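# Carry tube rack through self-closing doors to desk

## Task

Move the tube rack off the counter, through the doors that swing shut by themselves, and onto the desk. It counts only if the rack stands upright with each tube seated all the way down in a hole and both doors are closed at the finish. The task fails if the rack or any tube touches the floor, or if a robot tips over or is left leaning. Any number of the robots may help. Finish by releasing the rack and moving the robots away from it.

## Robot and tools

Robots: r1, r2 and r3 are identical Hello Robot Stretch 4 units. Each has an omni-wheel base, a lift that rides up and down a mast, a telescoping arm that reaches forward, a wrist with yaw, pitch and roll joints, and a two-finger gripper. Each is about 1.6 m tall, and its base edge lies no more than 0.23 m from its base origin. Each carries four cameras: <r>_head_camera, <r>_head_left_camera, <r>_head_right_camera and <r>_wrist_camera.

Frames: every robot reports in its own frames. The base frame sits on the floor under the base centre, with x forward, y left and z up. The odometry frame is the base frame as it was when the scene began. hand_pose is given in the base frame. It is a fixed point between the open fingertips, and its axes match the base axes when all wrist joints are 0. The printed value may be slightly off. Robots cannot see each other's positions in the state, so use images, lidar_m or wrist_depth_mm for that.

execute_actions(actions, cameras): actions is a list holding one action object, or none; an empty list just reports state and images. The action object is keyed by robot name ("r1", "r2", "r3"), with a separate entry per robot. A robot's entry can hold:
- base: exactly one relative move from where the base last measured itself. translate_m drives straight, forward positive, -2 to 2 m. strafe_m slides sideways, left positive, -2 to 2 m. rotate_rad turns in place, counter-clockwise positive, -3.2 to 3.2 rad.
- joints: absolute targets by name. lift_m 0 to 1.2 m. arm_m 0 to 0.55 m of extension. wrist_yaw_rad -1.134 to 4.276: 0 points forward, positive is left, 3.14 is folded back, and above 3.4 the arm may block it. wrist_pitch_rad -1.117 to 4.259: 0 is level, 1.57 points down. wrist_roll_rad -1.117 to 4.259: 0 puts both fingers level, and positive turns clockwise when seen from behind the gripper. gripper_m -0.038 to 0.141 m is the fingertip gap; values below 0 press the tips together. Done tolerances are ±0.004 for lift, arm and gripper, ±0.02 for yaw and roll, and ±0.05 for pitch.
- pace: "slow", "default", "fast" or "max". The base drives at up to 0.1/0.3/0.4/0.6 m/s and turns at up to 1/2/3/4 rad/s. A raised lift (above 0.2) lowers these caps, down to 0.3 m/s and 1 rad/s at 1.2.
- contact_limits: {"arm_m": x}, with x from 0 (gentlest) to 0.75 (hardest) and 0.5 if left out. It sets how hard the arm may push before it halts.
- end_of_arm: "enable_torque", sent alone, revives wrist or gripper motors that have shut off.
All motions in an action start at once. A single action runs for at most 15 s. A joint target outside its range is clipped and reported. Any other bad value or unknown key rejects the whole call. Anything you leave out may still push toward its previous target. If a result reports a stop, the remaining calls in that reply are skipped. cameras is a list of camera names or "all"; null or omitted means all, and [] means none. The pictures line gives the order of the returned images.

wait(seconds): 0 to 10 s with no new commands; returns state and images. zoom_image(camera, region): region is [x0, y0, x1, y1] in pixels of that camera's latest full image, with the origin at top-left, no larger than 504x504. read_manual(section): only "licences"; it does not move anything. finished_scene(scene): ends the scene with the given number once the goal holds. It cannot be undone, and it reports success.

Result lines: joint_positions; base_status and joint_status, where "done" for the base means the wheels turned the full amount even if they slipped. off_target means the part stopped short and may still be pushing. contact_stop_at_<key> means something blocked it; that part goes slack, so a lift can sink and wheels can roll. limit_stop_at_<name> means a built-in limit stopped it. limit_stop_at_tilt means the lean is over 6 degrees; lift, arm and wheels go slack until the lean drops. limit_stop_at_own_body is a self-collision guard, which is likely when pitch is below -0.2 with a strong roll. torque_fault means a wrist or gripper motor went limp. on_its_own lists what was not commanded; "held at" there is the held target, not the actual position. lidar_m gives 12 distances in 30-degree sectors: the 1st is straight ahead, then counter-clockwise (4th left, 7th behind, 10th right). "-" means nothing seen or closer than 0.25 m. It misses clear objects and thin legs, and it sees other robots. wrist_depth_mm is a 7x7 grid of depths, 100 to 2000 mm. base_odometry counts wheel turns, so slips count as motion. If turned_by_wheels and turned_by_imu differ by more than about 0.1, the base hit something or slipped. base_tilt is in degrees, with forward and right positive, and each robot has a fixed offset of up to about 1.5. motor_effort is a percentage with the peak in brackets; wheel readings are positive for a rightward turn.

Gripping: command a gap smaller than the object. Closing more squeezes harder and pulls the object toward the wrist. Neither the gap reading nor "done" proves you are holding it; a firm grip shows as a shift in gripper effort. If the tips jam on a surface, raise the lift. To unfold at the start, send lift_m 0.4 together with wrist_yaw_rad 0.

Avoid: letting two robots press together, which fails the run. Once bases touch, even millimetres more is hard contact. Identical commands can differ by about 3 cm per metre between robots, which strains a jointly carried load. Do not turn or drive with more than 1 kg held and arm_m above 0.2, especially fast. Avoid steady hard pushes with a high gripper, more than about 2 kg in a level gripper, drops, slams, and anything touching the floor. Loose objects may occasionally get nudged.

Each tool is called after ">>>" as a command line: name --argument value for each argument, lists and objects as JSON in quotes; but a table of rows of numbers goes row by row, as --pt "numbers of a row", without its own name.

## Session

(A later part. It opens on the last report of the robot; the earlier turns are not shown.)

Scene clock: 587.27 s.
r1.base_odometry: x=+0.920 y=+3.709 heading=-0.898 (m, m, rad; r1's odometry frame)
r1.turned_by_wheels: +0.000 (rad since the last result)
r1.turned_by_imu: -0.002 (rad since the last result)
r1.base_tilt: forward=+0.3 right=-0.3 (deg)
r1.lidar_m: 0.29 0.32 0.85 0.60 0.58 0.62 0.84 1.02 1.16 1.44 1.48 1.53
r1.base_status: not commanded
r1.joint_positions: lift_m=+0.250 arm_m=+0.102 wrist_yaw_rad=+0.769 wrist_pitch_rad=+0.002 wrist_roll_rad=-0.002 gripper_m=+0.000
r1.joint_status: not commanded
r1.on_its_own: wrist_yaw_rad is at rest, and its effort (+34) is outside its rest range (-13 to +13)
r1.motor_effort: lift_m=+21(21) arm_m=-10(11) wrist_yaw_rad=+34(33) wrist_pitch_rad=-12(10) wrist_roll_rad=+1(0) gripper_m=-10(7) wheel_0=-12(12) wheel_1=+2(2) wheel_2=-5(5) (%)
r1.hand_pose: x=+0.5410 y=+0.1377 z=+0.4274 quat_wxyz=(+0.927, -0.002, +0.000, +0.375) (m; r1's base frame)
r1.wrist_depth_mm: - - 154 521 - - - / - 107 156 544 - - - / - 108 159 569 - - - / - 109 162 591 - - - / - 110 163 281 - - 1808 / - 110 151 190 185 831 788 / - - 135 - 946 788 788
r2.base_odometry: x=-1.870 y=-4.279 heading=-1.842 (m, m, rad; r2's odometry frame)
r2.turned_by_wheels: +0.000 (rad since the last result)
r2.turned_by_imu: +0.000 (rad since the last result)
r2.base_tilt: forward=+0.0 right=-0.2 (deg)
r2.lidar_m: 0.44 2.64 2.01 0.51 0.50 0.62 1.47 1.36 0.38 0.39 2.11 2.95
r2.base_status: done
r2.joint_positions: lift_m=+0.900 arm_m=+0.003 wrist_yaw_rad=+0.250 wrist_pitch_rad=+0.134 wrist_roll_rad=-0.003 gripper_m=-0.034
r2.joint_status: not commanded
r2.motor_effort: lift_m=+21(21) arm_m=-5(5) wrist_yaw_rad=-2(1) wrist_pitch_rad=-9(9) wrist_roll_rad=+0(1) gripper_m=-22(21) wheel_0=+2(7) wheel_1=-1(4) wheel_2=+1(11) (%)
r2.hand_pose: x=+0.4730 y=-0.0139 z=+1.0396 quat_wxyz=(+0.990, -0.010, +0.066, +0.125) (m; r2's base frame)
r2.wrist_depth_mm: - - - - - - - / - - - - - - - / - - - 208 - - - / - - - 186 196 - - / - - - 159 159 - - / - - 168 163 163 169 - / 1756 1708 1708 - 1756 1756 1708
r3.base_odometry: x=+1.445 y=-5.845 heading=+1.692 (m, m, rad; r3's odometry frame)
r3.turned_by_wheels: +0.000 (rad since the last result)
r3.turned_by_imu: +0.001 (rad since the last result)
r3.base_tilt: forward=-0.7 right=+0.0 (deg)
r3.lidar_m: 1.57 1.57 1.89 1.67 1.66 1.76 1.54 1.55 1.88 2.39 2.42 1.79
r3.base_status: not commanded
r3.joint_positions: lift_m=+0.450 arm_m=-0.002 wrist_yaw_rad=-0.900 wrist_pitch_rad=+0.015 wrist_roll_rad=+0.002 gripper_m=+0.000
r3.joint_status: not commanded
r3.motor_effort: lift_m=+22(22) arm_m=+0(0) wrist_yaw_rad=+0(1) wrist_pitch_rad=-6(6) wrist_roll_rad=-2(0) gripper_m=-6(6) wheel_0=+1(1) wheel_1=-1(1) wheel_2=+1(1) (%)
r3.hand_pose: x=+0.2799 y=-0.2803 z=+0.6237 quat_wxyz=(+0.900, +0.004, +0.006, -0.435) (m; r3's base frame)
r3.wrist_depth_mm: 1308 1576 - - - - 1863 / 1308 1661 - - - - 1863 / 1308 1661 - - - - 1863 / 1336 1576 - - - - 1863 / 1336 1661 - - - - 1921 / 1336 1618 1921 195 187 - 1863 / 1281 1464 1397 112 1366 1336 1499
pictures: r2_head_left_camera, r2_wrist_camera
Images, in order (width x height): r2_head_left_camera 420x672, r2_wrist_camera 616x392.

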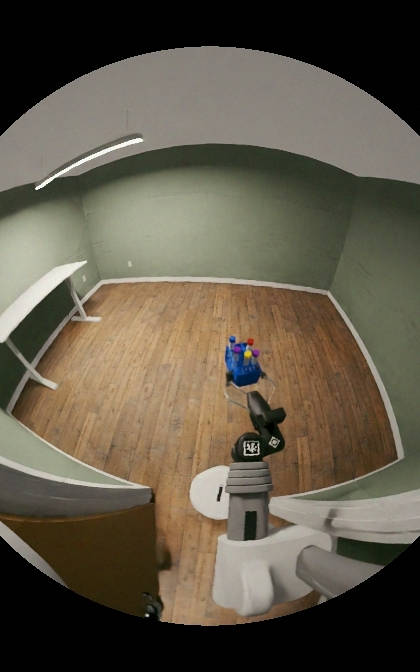

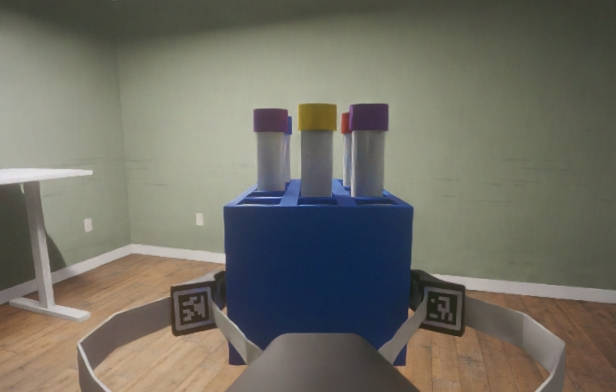

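>>> execute_actions --actions '[{"r2": {"base": {"rotate_rad": 1.05}}}]' --cameras '[]'

>>> execute_actions --actions '[{"r2": {"base": {"translate_m": 1.5}, "joints": {"lift_m": 1.0}, "pace": "fast"}, "r1": {"base": {"translate_m": -0.3}, "joints": {"wrist_yaw_rad": -0.7, "arm_m": 0.02}}}]' --cameras '["r2_head_camera", "r2_wrist_camera", "r1_head_left_camera"]'

Scene clock: 597.13 s.
r1.base_odometry: x=+0.920 y=+3.709 heading=-0.898 (m, m, rad; r1's odometry frame)
r1.turned_by_wheels: +0.000 (rad since the last result)
r1.turned_by_imu: -0.002 (rad since the last result)
r1.base_tilt: forward=+0.2 right=-0.4 (deg)
r1.lidar_m: 0.27 0.33 0.86 0.60 0.58 0.60 0.84 1.02 1.16 1.47 1.47 1.53
r1.base_status: not commanded
r1.joint_positions: lift_m=+0.250 arm_m=+0.102 wrist_yaw_rad=+0.769 wrist_pitch_rad=+0.002 wrist_roll_rad=-0.002 gripper_m=+0.000
r1.joint_status: not commanded
r1.on_its_own: wrist_yaw_rad is at rest, and its effort (+33) is outside its rest range (-13 to +13)
r1.motor_effort: lift_m=+21(21) arm_m=-11(11) wrist_yaw_rad=+33(35) wrist_pitch_rad=-14(12) wrist_roll_rad=+1(0) gripper_m=-9(9) wheel_0=-12(12) wheel_1=+2(2) wheel_2=-4(4) (%)
r1.hand_pose: x=+0.5410 y=+0.1377 z=+0.4274 quat_wxyz=(+0.927, -0.002, +0.000, +0.375) (m; r1's base frame)
r1.wrist_depth_mm: - - 153 525 - - 931 / - 107 157 539 - - 960 / - 108 159 564 - - - / - 109 162 591 - - - / - 110 163 279 - - 991 / - 110 151 189 184 831 798 / - - 135 - 946 798 778
r2.base_odometry: x=-1.870 y=-4.279 heading=-0.793 (m, m, rad; r2's odometry frame)
r2.turned_by_wheels: +1.050 (rad since the last result)
r2.turned_by_imu: +1.045 (rad since the last result)
r2.base_tilt: forward=+0.0 right=-0.2 (deg)
r2.lidar_m: 0.41 0.50 0.50 0.65 2.42 1.35 0.40 0.39 2.11 2.97 3.06 2.67
r2.base_status: done
r2.joint_positions: lift_m=+0.900 arm_m=+0.003 wrist_yaw_rad=+0.250 wrist_pitch_rad=+0.133 wrist_roll_rad=-0.003 gripper_m=-0.034
r2.joint_status: not commanded
r2.motor_effort: lift_m=+20(21) arm_m=-5(5) wrist_yaw_rad=-1(2) wrist_pitch_rad=-8(8) wrist_roll_rad=+0(1) gripper_m=-27(21) wheel_0=+0(7) wheel_1=-1(7) wheel_2=-1(7) (%)
r2.hand_pose: x=+0.4730 y=-0.0139 z=+1.0398 quat_wxyz=(+0.990, -0.010, +0.066, +0.125) (m; r2's base frame)
r2.wrist_depth_mm: 512 946 - - - - - / 496 931 - - - - - / 492 904 - 206 - - - / 484 878 - 186 1863 - - / 480 866 1661 159 160 - - / 473 621 168 162 163 169 - / 424 820 1661 - 1661 1708 1661
r3.base_odometry: x=+1.445 y=-5.845 heading=+1.692 (m, m, rad; r3's odometry frame)
r3.turned_by_wheels: +0.000 (rad since the last result)
r3.turned_by_imu: +0.001 (rad since the last result)
r3.base_tilt: forward=-0.7 right=+0.0 (deg)
r3.lidar_m: 1.57 1.56 1.88 1.67 1.68 1.73 1.54 1.56 1.86 2.37 2.41 1.78
r3.base_status: not commanded
r3.joint_positions: lift_m=+0.450 arm_m=-0.002 wrist_yaw_rad=-0.900 wrist_pitch_rad=+0.015 wrist_roll_rad=+0.002 gripper_m=+0.000
r3.joint_status: not commanded
r3.motor_effort: lift_m=+22(22) arm_m=+0(0) wrist_yaw_rad=+1(2) wrist_pitch_rad=-6(5) wrist_roll_rad=-4(1) gripper_m=-7(1) wheel_0=+1(1) wheel_1=+0(1) wheel_2=+2(1) (%)
r3.hand_pose: x=+0.2799 y=-0.2803 z=+0.6237 quat_wxyz=(+0.900, +0.004, +0.006, -0.435) (m; r3's base frame)
r3.wrist_depth_mm: 1308 1618 - - - - 1863 / 1336 1661 - - - - 1921 / 1336 1661 - - - - 1863 / 1366 1618 - - - - 1863 / 1336 1618 - - - - 1921 / 1281 1618 1863 193 188 - 1863 / 1336 1430 1366 112 1366 1366 1499
pictures: none
No camera images: the call's "cameras" was empty. Leave "cameras" out to get every camera's image.

Scene clock: 602.47 s.
r1.base_odometry: x=+0.733 y=+3.943 heading=-0.899 (m, m, rad; r1's odometry frame)
r1.turned_by_wheels: +0.000 (rad since the last result)
r1.turned_by_imu: -0.001 (rad since the last result)
r1.base_tilt: forward=+0.2 right=-0.3 (deg)
r1.lidar_m: 1.33 1.36 0.64 0.46 0.41 0.47 0.64 0.76 0.88 1.22 1.63 1.70
r1.base_status: done
r1.joint_positions: lift_m=+0.250 arm_m=+0.022 wrist_yaw_rad=-0.700 wrist_pitch_rad=+0.000 wrist_roll_rad=-0.002 gripper_m=+0.000
r1.joint_status: all done
r1.motor_effort: lift_m=+19(21) arm_m=-9(14) wrist_yaw_rad=-2(28) wrist_pitch_rad=-7(12) wrist_roll_rad=+1(2) gripper_m=-5(9) wheel_0=-3(17) wheel_1=-4(6) wheel_2=+1(9) (%)
r1.hand_pose: x=+0.3570 y=-0.2526 z=+0.4281 quat_wxyz=(+0.939, -0.001, +0.000, -0.343) (m; r1's base frame)
r1.wrist_depth_mm: 960 1618 1708 1537 1397 1308 1229 / 976 1618 1708 1576 1464 1308 1229 / 976 1661 1708 1576 1464 1308 1255 / 991 1708 1708 1576 1430 1336 1205 / 991 1708 1756 1537 1464 1336 1281 / 991 1255 184 189 1160 1336 1229 / 891 854 960 - 946 931 976
r2.base_odometry: x=-0.817 y=-5.347 heading=-0.793 (m, m, rad; r2's odometry frame)
r2.turned_by_wheels: +0.000 (rad since the last result)
r2.turned_by_imu: +0.000 (rad since the last result)
r2.base_tilt: forward=+0.0 right=-0.2 (deg)
r2.lidar_m: 0.42 0.60 0.64 0.79 0.76 0.81 1.48 3.34 3.22 2.44 2.35 0.84
r2.base_status: done
r2.joint_positions: lift_m=+1.000 arm_m=+0.003 wrist_yaw_rad=+0.250 wrist_pitch_rad=+0.133 wrist_roll_rad=-0.003 gripper_m=-0.034
r2.joint_status: all done
r2.motor_effort: lift_m=+21(21) arm_m=-5(5) wrist_yaw_rad=-2(1) wrist_pitch_rad=-8(8) wrist_roll_rad=-1(1) gripper_m=-22(22) wheel_0=+0(5) wheel_1=+1(7) wheel_2=+1(11) (%)
r2.hand_pose: x=+0.4730 y=-0.0139 z=+1.1397 quat_wxyz=(+0.990, -0.010, +0.066, +0.125) (m; r2's base frame)
r2.wrist_depth_mm: 1025 1042 1098 1182 1205 1281 1336 / 1060 1098 1118 1182 1281 1366 1430 / 1060 1118 1160 207 1281 1336 1464 / 1098 1138 1160 185 190 1430 1464 / 1098 866 741 159 159 866 866 / 585 554 168 162 163 169 574 / 436 427 442 - 496 1499 1025
r3.base_odometry: x=+1.445 y=-5.845 heading=+1.692 (m, m, rad; r3's odometry frame)
r3.turned_by_wheels: +0.000 (rad since the last result)
r3.turned_by_imu: +0.000 (rad since the last result)
r3.base_tilt: forward=-0.7 right=+0.1 (deg)
r3.lidar_m: 1.57 1.57 1.87 1.68 1.70 1.72 1.52 1.56 1.89 2.38 2.41 1.77
r3.base_status: not commanded
r3.joint_positions: lift_m=+0.450 arm_m=-0.002 wrist_yaw_rad=-0.900 wrist_pitch_rad=+0.015 wrist_roll_rad=+0.002 gripper_m=+0.000
r3.joint_status: not commanded
r3.motor_effort: lift_m=+22(22) arm_m=-1(0) wrist_yaw_rad=+2(2) wrist_pitch_rad=-5(6) wrist_roll_rad=-2(3) gripper_m=-4(7) wheel_0=+1(1) wheel_1=+0(1) wheel_2=+1(1) (%)
r3.hand_pose: x=+0.2799 y=-0.2803 z=+0.6237 quat_wxyz=(+0.900, +0.004, +0.006, -0.435) (m; r3's base frame)
r3.wrist_depth_mm: 1281 1576 - - - - 1921 / 1336 1618 - - - - 1863 / 1336 1661 - - - - 1863 / 1308 1661 - - - - 1808 / 1308 1661 - - - - 1921 / 1308 1618 1863 193 188 - 1863 / 1308 1430 1397 112 1336 1366 1499
pictures: r1_head_left_camera, r2_head_camera, r2_wrist_camera
Images, in order (width x height): r1_head_left_camera 420x672, r2_head_camera 420x560, r2_wrist_camera 616x392.

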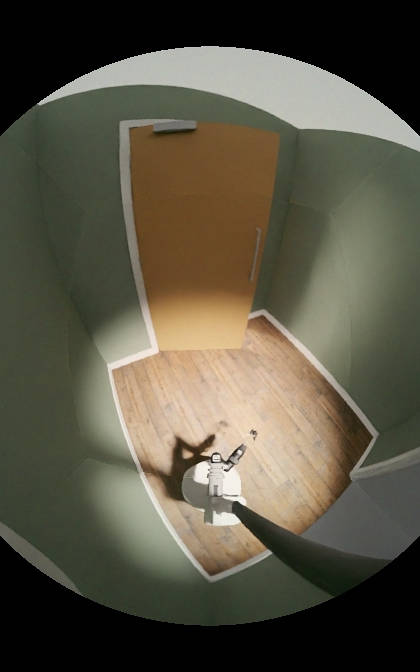

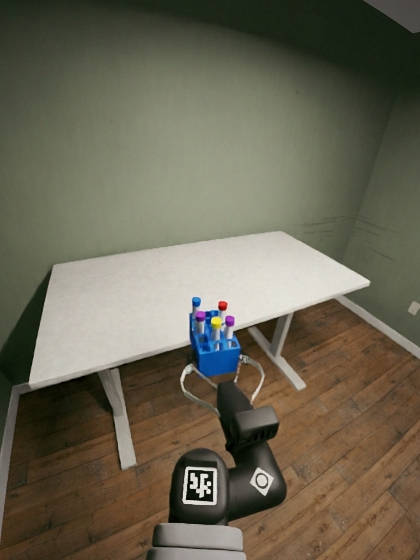

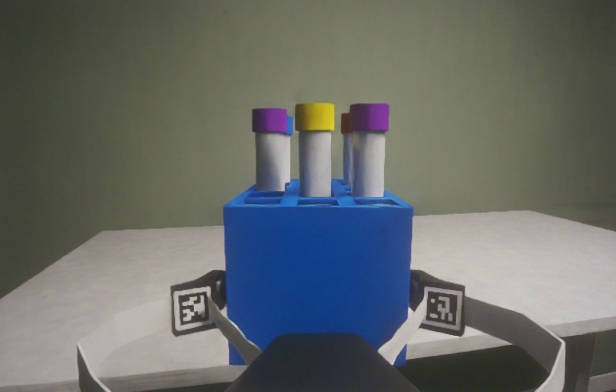

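>>> execute_actions --actions '[{"r2": {"joints": {"lift_m": 0.875, "arm_m": 0.45, "wrist_pitch_rad": 0.195}}}]' --cameras '["r2_wrist_camera"]'

Scene clock: 609.20 s.
r1.base_odometry: x=+0.733 y=+3.943 heading=-0.899 (m, m, rad; r1's odometry frame)
r1.turned_by_wheels: +0.000 (rad since the last result)
r1.turned_by_imu: -0.003 (rad since the last result)
r1.base_tilt: forward=+0.4 right=-0.3 (deg)
r1.lidar_m: 1.48 1.40 0.65 0.46 0.43 0.45 0.63 0.77 0.89 1.22 1.62 1.69
r1.base_status: not commanded
r1.joint_positions: lift_m=+0.250 arm_m=+0.022 wrist_yaw_rad=-0.700 wrist_pitch_rad=+0.000 wrist_roll_rad=-0.002 gripper_m=+0.000
r1.joint_status: not commanded
r1.motor_effort: lift_m=+19(20) arm_m=-9(9) wrist_yaw_rad=-1(1) wrist_pitch_rad=-7(6) wrist_roll_rad=+2(0) gripper_m=-6(4) wheel_0=-3(3) wheel_1=-4(4) wheel_2=+1(1) (%)
r1.hand_pose: x=+0.3570 y=-0.2526 z=+0.4281 quat_wxyz=(+0.939, -0.001, +0.000, -0.343) (m; r1's base frame)
r1.wrist_depth_mm: 1255 1618 1708 1537 1430 1308 1229 / 1281 1618 1708 1576 1397 1336 1229 / 1281 1661 1708 1537 1430 1336 1229 / 1308 1661 1756 1576 1464 1336 1255 / 1308 1661 1708 1499 1430 1336 1255 / 1229 1281 184 189 1138 1281 1281 / 891 842 960 - 946 931 976
r2.base_odometry: x=-0.817 y=-5.347 heading=-0.793 (m, m, rad; r2's odometry frame)
r2.turned_by_wheels: +0.000 (rad since the last result)
r2.turned_by_imu: +0.002 (rad since the last result)
r2.base_tilt: forward=+0.0 right=-0.2 (deg)
r2.lidar_m: 0.62 0.60 0.64 0.79 0.73 0.80 1.27 3.34 3.22 2.44 2.36 0.80
r2.base_status: not commanded
r2.joint_positions: lift_m=+0.875 arm_m=+0.449 wrist_yaw_rad=+0.250 wrist_pitch_rad=+0.198 wrist_roll_rad=-0.003 gripper_m=-0.034
r2.joint_status: all done
r2.motor_effort: lift_m=+17(19) arm_m=+5(6) wrist_yaw_rad=-2(1) wrist_pitch_rad=-8(10) wrist_roll_rad=-1(0) gripper_m=-23(23) wheel_0=-1(0) wheel_1=+2(1) wheel_2=+1(0) (%)
r2.hand_pose: x=+0.9156 y=-0.0147 z=+0.9965 quat_wxyz=(+0.987, -0.014, +0.098, +0.124) (m; r2's base frame)
r2.wrist_depth_mm: 683 699 741 778 788 866 904 / 699 732 759 809 842 878 946 / 715 741 798 207 842 931 991 / 661 654 654 187 196 640 621 / 387 382 330 158 160 379 373 / 272 257 169 162 163 169 265 / 208 200 201 - 199 206 189
r3.base_odometry: x=+1.445 y=-5.845 heading=+1.692 (m, m, rad; r3's odometry frame)
r3.turned_by_wheels: +0.000 (rad since the last result)
r3.turned_by_imu: +0.001 (rad since the last result)
r3.base_tilt: forward=-0.7 right=+0.1 (deg)
r3.lidar_m: 1.56 1.56 1.92 1.66 1.68 1.74 1.55 1.54 1.89 2.40 2.38 1.77
r3.base_status: not commanded
r3.joint_positions: lift_m=+0.450 arm_m=-0.002 wrist_yaw_rad=-0.900 wrist_pitch_rad=+0.015 wrist_roll_rad=+0.002 gripper_m=+0.000
r3.joint_status: not commanded
r3.motor_effort: lift_m=+23(22) arm_m=+0(0) wrist_yaw_rad=+2(0) wrist_pitch_rad=-6(6) wrist_roll_rad=-3(1) gripper_m=-2(4) wheel_0=+1(1) wheel_1=-1(1) wheel_2=+1(1) (%)
r3.hand_pose: x=+0.2799 y=-0.2803 z=+0.6237 quat_wxyz=(+0.900, +0.004, +0.006, -0.435) (m; r3's base frame)
r3.wrist_depth_mm: 1308 1576 - - - - 1863 / 1308 1618 - - - - 1863 / 1336 1618 - - - - 1921 / 1336 1661 - - - - 1921 / 1366 1618 - - - - 1921 / 1336 1661 1921 195 189 - 1863 / 1308 1430 1336 112 1397 1430 1499
pictures: r2_wrist_camera
Images, in order (width x height): r2_wrist_camera 616x392.

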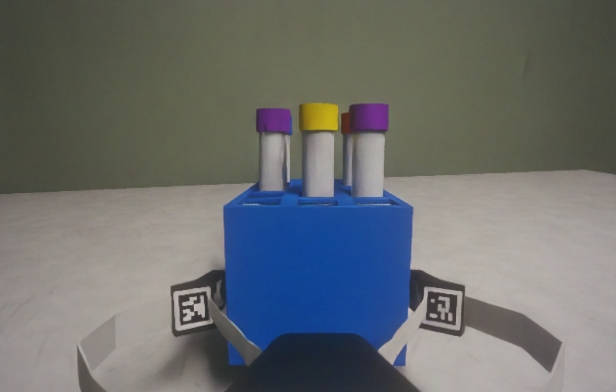

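>>> execute_actions --actions '[{"r2": {"joints": {"lift_m": 0.856}, "pace": "slow"}}]' --cameras '[]'

>>> execute_actions --actions '[{"r2": {"joints": {"gripper_m": 0.135}}}]' --cameras '["r2_wrist_camera"]'

Scene clock: 614.40 s.
r1.base_odometry: x=+0.733 y=+3.943 heading=-0.899 (m, m, rad; r1's odometry frame)
r1.turned_by_wheels: +0.000 (rad since the last result)
r1.turned_by_imu: -0.001 (rad since the last result)
r1.base_tilt: forward=+0.4 right=-0.3 (deg)
r1.lidar_m: 1.50 1.42 0.65 0.44 0.42 0.46 0.62 0.78 0.89 1.23 1.62 1.68
r1.base_status: not commanded
r1.joint_positions: lift_m=+0.250 arm_m=+0.022 wrist_yaw_rad=-0.700 wrist_pitch_rad=+0.000 wrist_roll_rad=-0.002 gripper_m=+0.000
r1.joint_status: not commanded
r1.motor_effort: lift_m=+19(19) arm_m=-9(9) wrist_yaw_rad=+0(1) wrist_pitch_rad=-6(6) wrist_roll_rad=-1(0) gripper_m=-3(5) wheel_0=-3(3) wheel_1=-4(4) wheel_2=+1(1) (%)
r1.hand_pose: x=+0.3570 y=-0.2526 z=+0.4281 quat_wxyz=(+0.939, -0.001, +0.000, -0.343) (m; r1's base frame)
r1.wrist_depth_mm: 1255 1618 1661 1537 1430 1336 1229 / 1281 1618 1708 1576 1430 1281 1229 / 1308 1618 1708 1576 1464 1336 1229 / 1308 1708 1756 1576 1430 1336 1255 / 1308 1708 1808 1537 1464 1336 1255 / 1255 1281 183 189 1160 1308 1229 / 878 854 960 - 931 931 976
r2.base_odometry: x=-0.817 y=-5.347 heading=-0.793 (m, m, rad; r2's odometry frame)
r2.turned_by_wheels: +0.000 (rad since the last result)
r2.turned_by_imu: +0.001 (rad since the last result)
r2.base_tilt: forward=+0.1 right=-0.2 (deg)
r2.lidar_m: 0.61 0.59 0.62 0.79 0.76 0.78 1.26 3.32 3.24 2.44 2.34 0.83
r2.base_status: not commanded
r2.joint_positions: lift_m=+0.856 arm_m=+0.449 wrist_yaw_rad=+0.250 wrist_pitch_rad=+0.198 wrist_roll_rad=-0.003 gripper_m=-0.034
r2.joint_status: all done
r2.motor_effort: lift_m=+16(19) arm_m=+5(5) wrist_yaw_rad=-1(1) wrist_pitch_rad=-8(8) wrist_roll_rad=+0(0) gripper_m=-23(24) wheel_0=+0(0) wheel_1=+1(1) wheel_2=+0(0) (%)
r2.hand_pose: x=+0.9156 y=-0.0147 z=+0.9776 quat_wxyz=(+0.987, -0.014, +0.098, +0.124) (m; r2's base frame)
r2.wrist_depth_mm: 676 699 732 768 798 842 917 / 691 723 750 798 842 866 917 / 707 741 788 206 866 917 976 / 585 574 496 186 197 549 549 / 336 334 287 158 158 329 325 / 236 223 168 163 163 169 230 / 181 174 174 - 173 178 132
r3.base_odometry: x=+1.445 y=-5.845 heading=+1.692 (m, m, rad; r3's odometry frame)
r3.turned_by_wheels: +0.000 (rad since the last result)
r3.turned_by_imu: +0.000 (rad since the last result)
r3.base_tilt: forward=-0.8 right=-0.1 (deg)
r3.lidar_m: 1.56 1.56 1.91 1.67 1.69 1.74 1.55 1.56 1.91 2.38 2.40 1.78
r3.base_status: not commanded
r3.joint_positions: lift_m=+0.450 arm_m=-0.002 wrist_yaw_rad=-0.900 wrist_pitch_rad=+0.015 wrist_roll_rad=+0.002 gripper_m=+0.000
r3.joint_status: not commanded
r3.motor_effort: lift_m=+22(22) arm_m=+0(0) wrist_yaw_rad=+2(1) wrist_pitch_rad=-4(7) wrist_roll_rad=-3(1) gripper_m=-7(10) wheel_0=+1(1) wheel_1=+0(1) wheel_2=+1(1) (%)
r3.hand_pose: x=+0.2799 y=-0.2803 z=+0.6237 quat_wxyz=(+0.900, +0.004, +0.006, -0.435) (m; r3's base frame)
r3.wrist_depth_mm: 1281 1618 - - - - 1863 / 1281 1618 - - - - 1863 / 1308 1618 - - - - 1863 / 1308 1661 - - - - 1808 / 1336 1618 - - - - 1863 / 1308 1618 1863 195 189 - 1808 / 1281 1430 1366 112 1397 1366 1464
pictures: none
No camera images: the call's "cameras" was empty. Leave "cameras" out to get every camera's image.

Scene clock: 616.93 s.
r1.base_odometry: x=+0.733 y=+3.943 heading=-0.899 (m, m, rad; r1's odometry frame)
r1.turned_by_wheels: +0.000 (rad since the last result)
r1.turned_by_imu: -0.001 (rad since the last result)
r1.base_tilt: forward=+0.2 right=-0.3 (deg)
r1.lidar_m: 1.50 1.40 0.63 0.46 0.43 0.45 0.61 0.77 0.89 1.19 1.62 1.70
r1.base_status: not commanded
r1.joint_positions: lift_m=+0.250 arm_m=+0.022 wrist_yaw_rad=-0.700 wrist_pitch_rad=+0.000 wrist_roll_rad=-0.002 gripper_m=+0.000
r1.joint_status: not commanded
r1.motor_effort: lift_m=+19(19) arm_m=-9(9) wrist_yaw_rad=+0(0) wrist_pitch_rad=-5(7) wrist_roll_rad=-1(1) gripper_m=-6(6) wheel_0=-3(3) wheel_1=-4(4) wheel_2=+1(1) (%)
r1.hand_pose: x=+0.3570 y=-0.2526 z=+0.4281 quat_wxyz=(+0.939, -0.001, +0.000, -0.343) (m; r1's base frame)
r1.wrist_depth_mm: 1255 1618 1708 1576 1397 1308 1229 / 1308 1618 1708 1576 1430 1336 1255 / 1308 1661 1708 1576 1464 1336 1255 / 1336 1708 1708 1576 1464 1336 1229 / 1336 1708 1756 1537 1464 1366 1255 / 1229 1281 184 189 1160 1308 1229 / 878 854 960 - 931 917 976
r2.base_odometry: x=-0.817 y=-5.347 heading=-0.793 (m, m, rad; r2's odometry frame)
r2.turned_by_wheels: +0.000 (rad since the last result)
r2.turned_by_imu: +0.001 (rad since the last result)
r2.base_tilt: forward=+0.1 right=-0.3 (deg)
r2.lidar_m: 0.62 0.60 0.65 0.79 0.75 0.80 1.26 3.34 3.23 2.41 2.36 0.83
r2.base_status: not commanded
r2.joint_positions: lift_m=+0.856 arm_m=+0.449 wrist_yaw_rad=+0.250 wrist_pitch_rad=+0.197 wrist_roll_rad=-0.003 gripper_m=+0.135
r2.joint_status: all done
r2.motor_effort: lift_m=+17(16) arm_m=+5(5) wrist_yaw_rad=-1(1) wrist_pitch_rad=-5(8) wrist_roll_rad=+0(1) gripper_m=+1(25) wheel_0=+0(0) wheel_1=+1(1) wheel_2=+0(0) (%)
r2.hand_pose: x=+0.9157 y=-0.0147 z=+0.9779 quat_wxyz=(+0.987, -0.014, +0.098, +0.124) (m; r2's base frame)
r2.wrist_depth_mm: 676 707 741 778 820 866 904 / 691 723 759 809 842 878 931 / 715 750 768 229 866 946 991 / 585 574 580 216 496 554 559 / 338 338 310 188 215 332 330 / 237 224 198 193 196 210 232 / 183 182 183 - 190 180 179
r3.base_odometry: x=+1.445 y=-5.845 heading=+1.692 (m, m, rad; r3's odometry frame)
r3.turned_by_wheels: +0.000 (rad since the last result)
r3.turned_by_imu: +0.000 (rad since the last result)
r3.base_tilt: forward=-0.7 right=+0.1 (deg)
r3.lidar_m: 1.57 1.55 1.88 1.66 1.69 1.74 1.56 1.54 1.87 2.37 2.40 1.73
r3.base_status: not commanded
r3.joint_positions: lift_m=+0.450 arm_m=-0.002 wrist_yaw_rad=-0.900 wrist_pitch_rad=+0.015 wrist_roll_rad=+0.002 gripper_m=+0.000
r3.joint_status: not commanded
r3.motor_effort: lift_m=+22(22) arm_m=+0(0) wrist_yaw_rad=-1(0) wrist_pitch_rad=-6(6) wrist_roll_rad=+0(1) gripper_m=-9(4) wheel_0=+1(1) wheel_1=+0(0) wheel_2=+1(1) (%)
r3.hand_pose: x=+0.2799 y=-0.2803 z=+0.6237 quat_wxyz=(+0.900, +0.004, +0.006, -0.435) (m; r3's base frame)
r3.wrist_depth_mm: 1308 1576 - - - - 1921 / 1281 1576 - - - - 1863 / 1308 1661 - - - - 1863 / 1308 1618 - - - - 1863 / 1336 1618 - - - - 1808 / 1336 1708 1863 195 188 - 1863 / 1336 1430 1366 112 1366 1336 1464
pictures: r2_wrist_camera
Images, in order (width x height): r2_wrist_camera 616x392.

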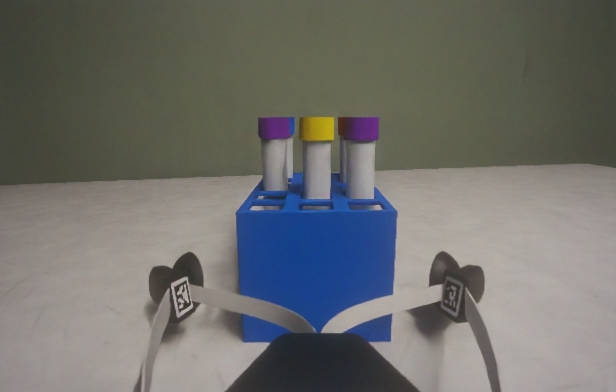

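>>> execute_actions --actions '[{"r2": {"joints": {"arm_m": 0.02}, "pace": "fast"}}]' --cameras '["r2_wrist_camera", "r2_head_camera", "r1_head_left_camera", "r1_head_right_camera", "r3_head_camera"]'

Scene clock: 622.37 s.
r1.base_odometry: x=+0.733 y=+3.943 heading=-0.899 (m, m, rad; r1's odometry frame)
r1.turned_by_wheels: +0.000 (rad since the last result)
r1.turned_by_imu: -0.002 (rad since the last result)
r1.base_tilt: forward=+0.3 right=-0.4 (deg)
r1.lidar_m: 1.48 1.41 0.63 0.46 0.42 0.46 0.63 0.77 0.89 1.21 1.62 1.69
r1.base_status: not commanded
r1.joint_positions: lift_m=+0.250 arm_m=+0.022 wrist_yaw_rad=-0.700 wrist_pitch_rad=+0.000 wrist_roll_rad=-0.002 gripper_m=+0.000
r1.joint_status: not commanded
r1.motor_effort: lift_m=+19(20) arm_m=-9(9) wrist_yaw_rad=-1(1) wrist_pitch_rad=-8(6) wrist_roll_rad=+0(1) gripper_m=-6(5) wheel_0=-3(3) wheel_1=-4(4) wheel_2=+1(1) (%)
r1.hand_pose: x=+0.3570 y=-0.2526 z=+0.4281 quat_wxyz=(+0.939, -0.001, +0.000, -0.343) (m; r1's base frame)
r1.wrist_depth_mm: 1255 1618 1756 1576 1397 1308 1205 / 1281 1618 1708 1537 1464 1308 1205 / 1281 1661 1708 1618 1464 1308 1229 / 1308 1708 1708 1576 1430 1336 1229 / 1308 1661 1756 1537 1464 1366 1281 / 1229 1281 184 189 1138 1308 1255 / 891 854 976 - 946 931 976
r2.base_odometry: x=-0.817 y=-5.347 heading=-0.793 (m, m, rad; r2's odometry frame)
r2.turned_by_wheels: +0.000 (rad since the last result)
r2.turned_by_imu: +0.001 (rad since the last result)
r2.base_tilt: forward=+0.0 right=-0.2 (deg)
r2.lidar_m: 0.64 0.60 0.65 0.79 0.76 0.82 1.27 3.34 3.25 2.43 2.34 0.81
r2.base_status: not commanded
r2.joint_positions: lift_m=+0.856 arm_m=+0.021 wrist_yaw_rad=+0.250 wrist_pitch_rad=+0.197 wrist_roll_rad=-0.003 gripper_m=+0.135
r2.joint_status: all done
r2.motor_effort: lift_m=+17(16) arm_m=-6(6) wrist_yaw_rad=-1(2) wrist_pitch_rad=-5(5) wrist_roll_rad=+1(0) gripper_m=+1(2) wheel_0=+0(0) wheel_1=+1(1) wheel_2=+0(1) (%)
r2.hand_pose: x=+0.4876 y=-0.0147 z=+0.9779 quat_wxyz=(+0.987, -0.014, +0.098, +0.124) (m; r2's base frame)
r2.wrist_depth_mm: 1008 1042 1060 1118 1182 1229 1366 / 1008 1060 1118 1182 1255 1281 1366 / 1042 1078 1138 1182 976 1308 1499 / 597 597 585 574 574 564 564 / 397 410 410 1255 1366 1430 1229 / 1160 741 1229 1336 1397 1464 1060 / 1205 831 1255 - 1430 1537 1430
r3.base_odometry: x=+1.445 y=-5.845 heading=+1.692 (m, m, rad; r3's odometry frame)
r3.turned_by_wheels: +0.000 (rad since the last result)
r3.turned_by_imu: +0.000 (rad since the last result)
r3.base_tilt: forward=-0.7 right=+0.0 (deg)
r3.lidar_m: 1.57 1.57 1.90 1.66 1.66 1.73 1.53 1.54 1.86 2.38 2.41 1.78
r3.base_status: not commanded
r3.joint_positions: lift_m=+0.450 arm_m=-0.002 wrist_yaw_rad=-0.900 wrist_pitch_rad=+0.015 wrist_roll_rad=+0.002 gripper_m=+0.000
r3.joint_status: not commanded
r3.motor_effort: lift_m=+22(22) arm_m=+0(0) wrist_yaw_rad=-1(1) wrist_pitch_rad=-6(4) wrist_roll_rad=-2(2) gripper_m=-5(3) wheel_0=+1(1) wheel_1=-1(0) wheel_2=+1(1) (%)
r3.hand_pose: x=+0.2799 y=-0.2803 z=+0.6237 quat_wxyz=(+0.900, +0.004, +0.006, -0.435) (m; r3's base frame)
r3.wrist_depth_mm: 1308 1618 - - - - 1808 / 1308 1661 - - - - 1863 / 1308 1618 - - - - 1921 / 1308 1618 - - - - 1983 / 1308 1618 - - - - 1921 / 1336 1618 1863 194 187 - 1863 / 1336 1430 1366 112 1336 1366 1499
pictures: r1_head_left_camera, r1_head_right_camera, r2_head_camera, r2_wrist_camera, r3_head_camera
Images, in order (width x height): r1_head_left_camera 420x672, r1_head_right_camera 420x672, r2_head_camera 420x560, r2_wrist_camera 616x392, r3_head_camera 420x560.

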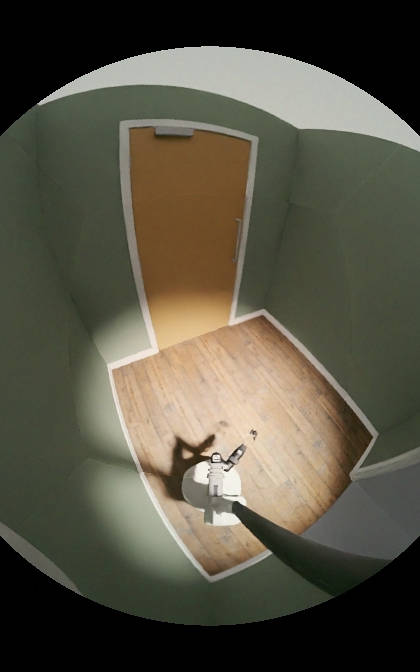

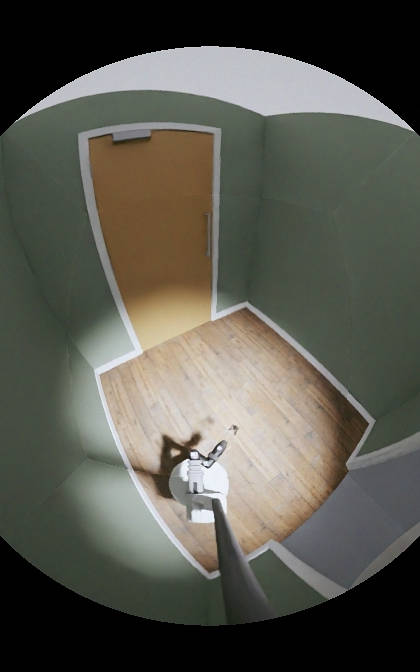

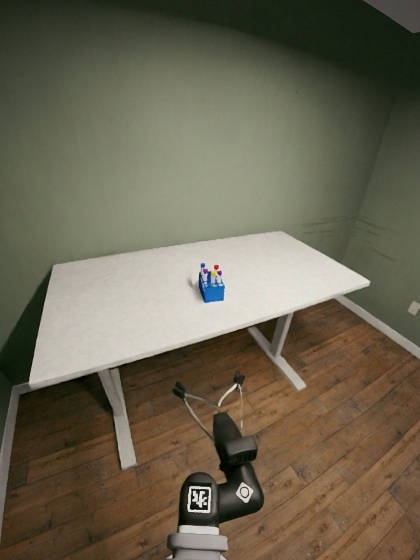

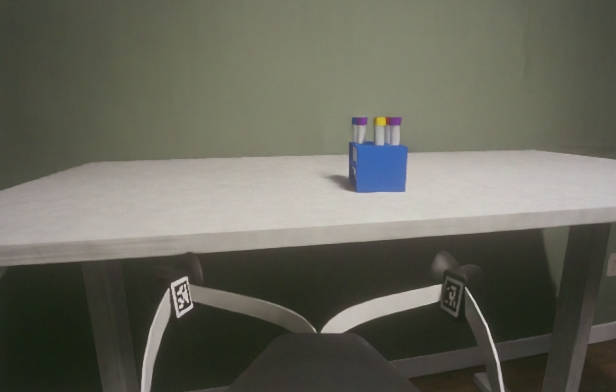

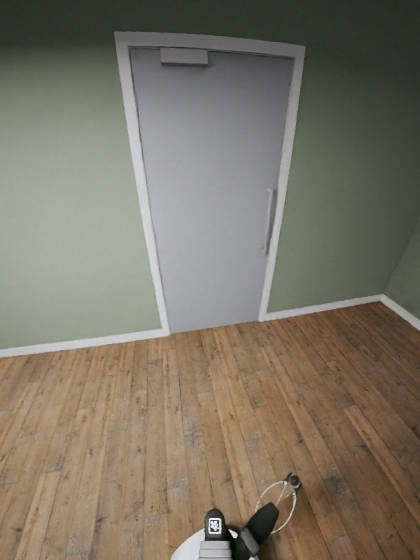

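The rack is upright on the desk with the tube tops level, both doors are shut, and the gripper is clear.

>>> finished_scene --scene 2

The scene is finished: the task was done.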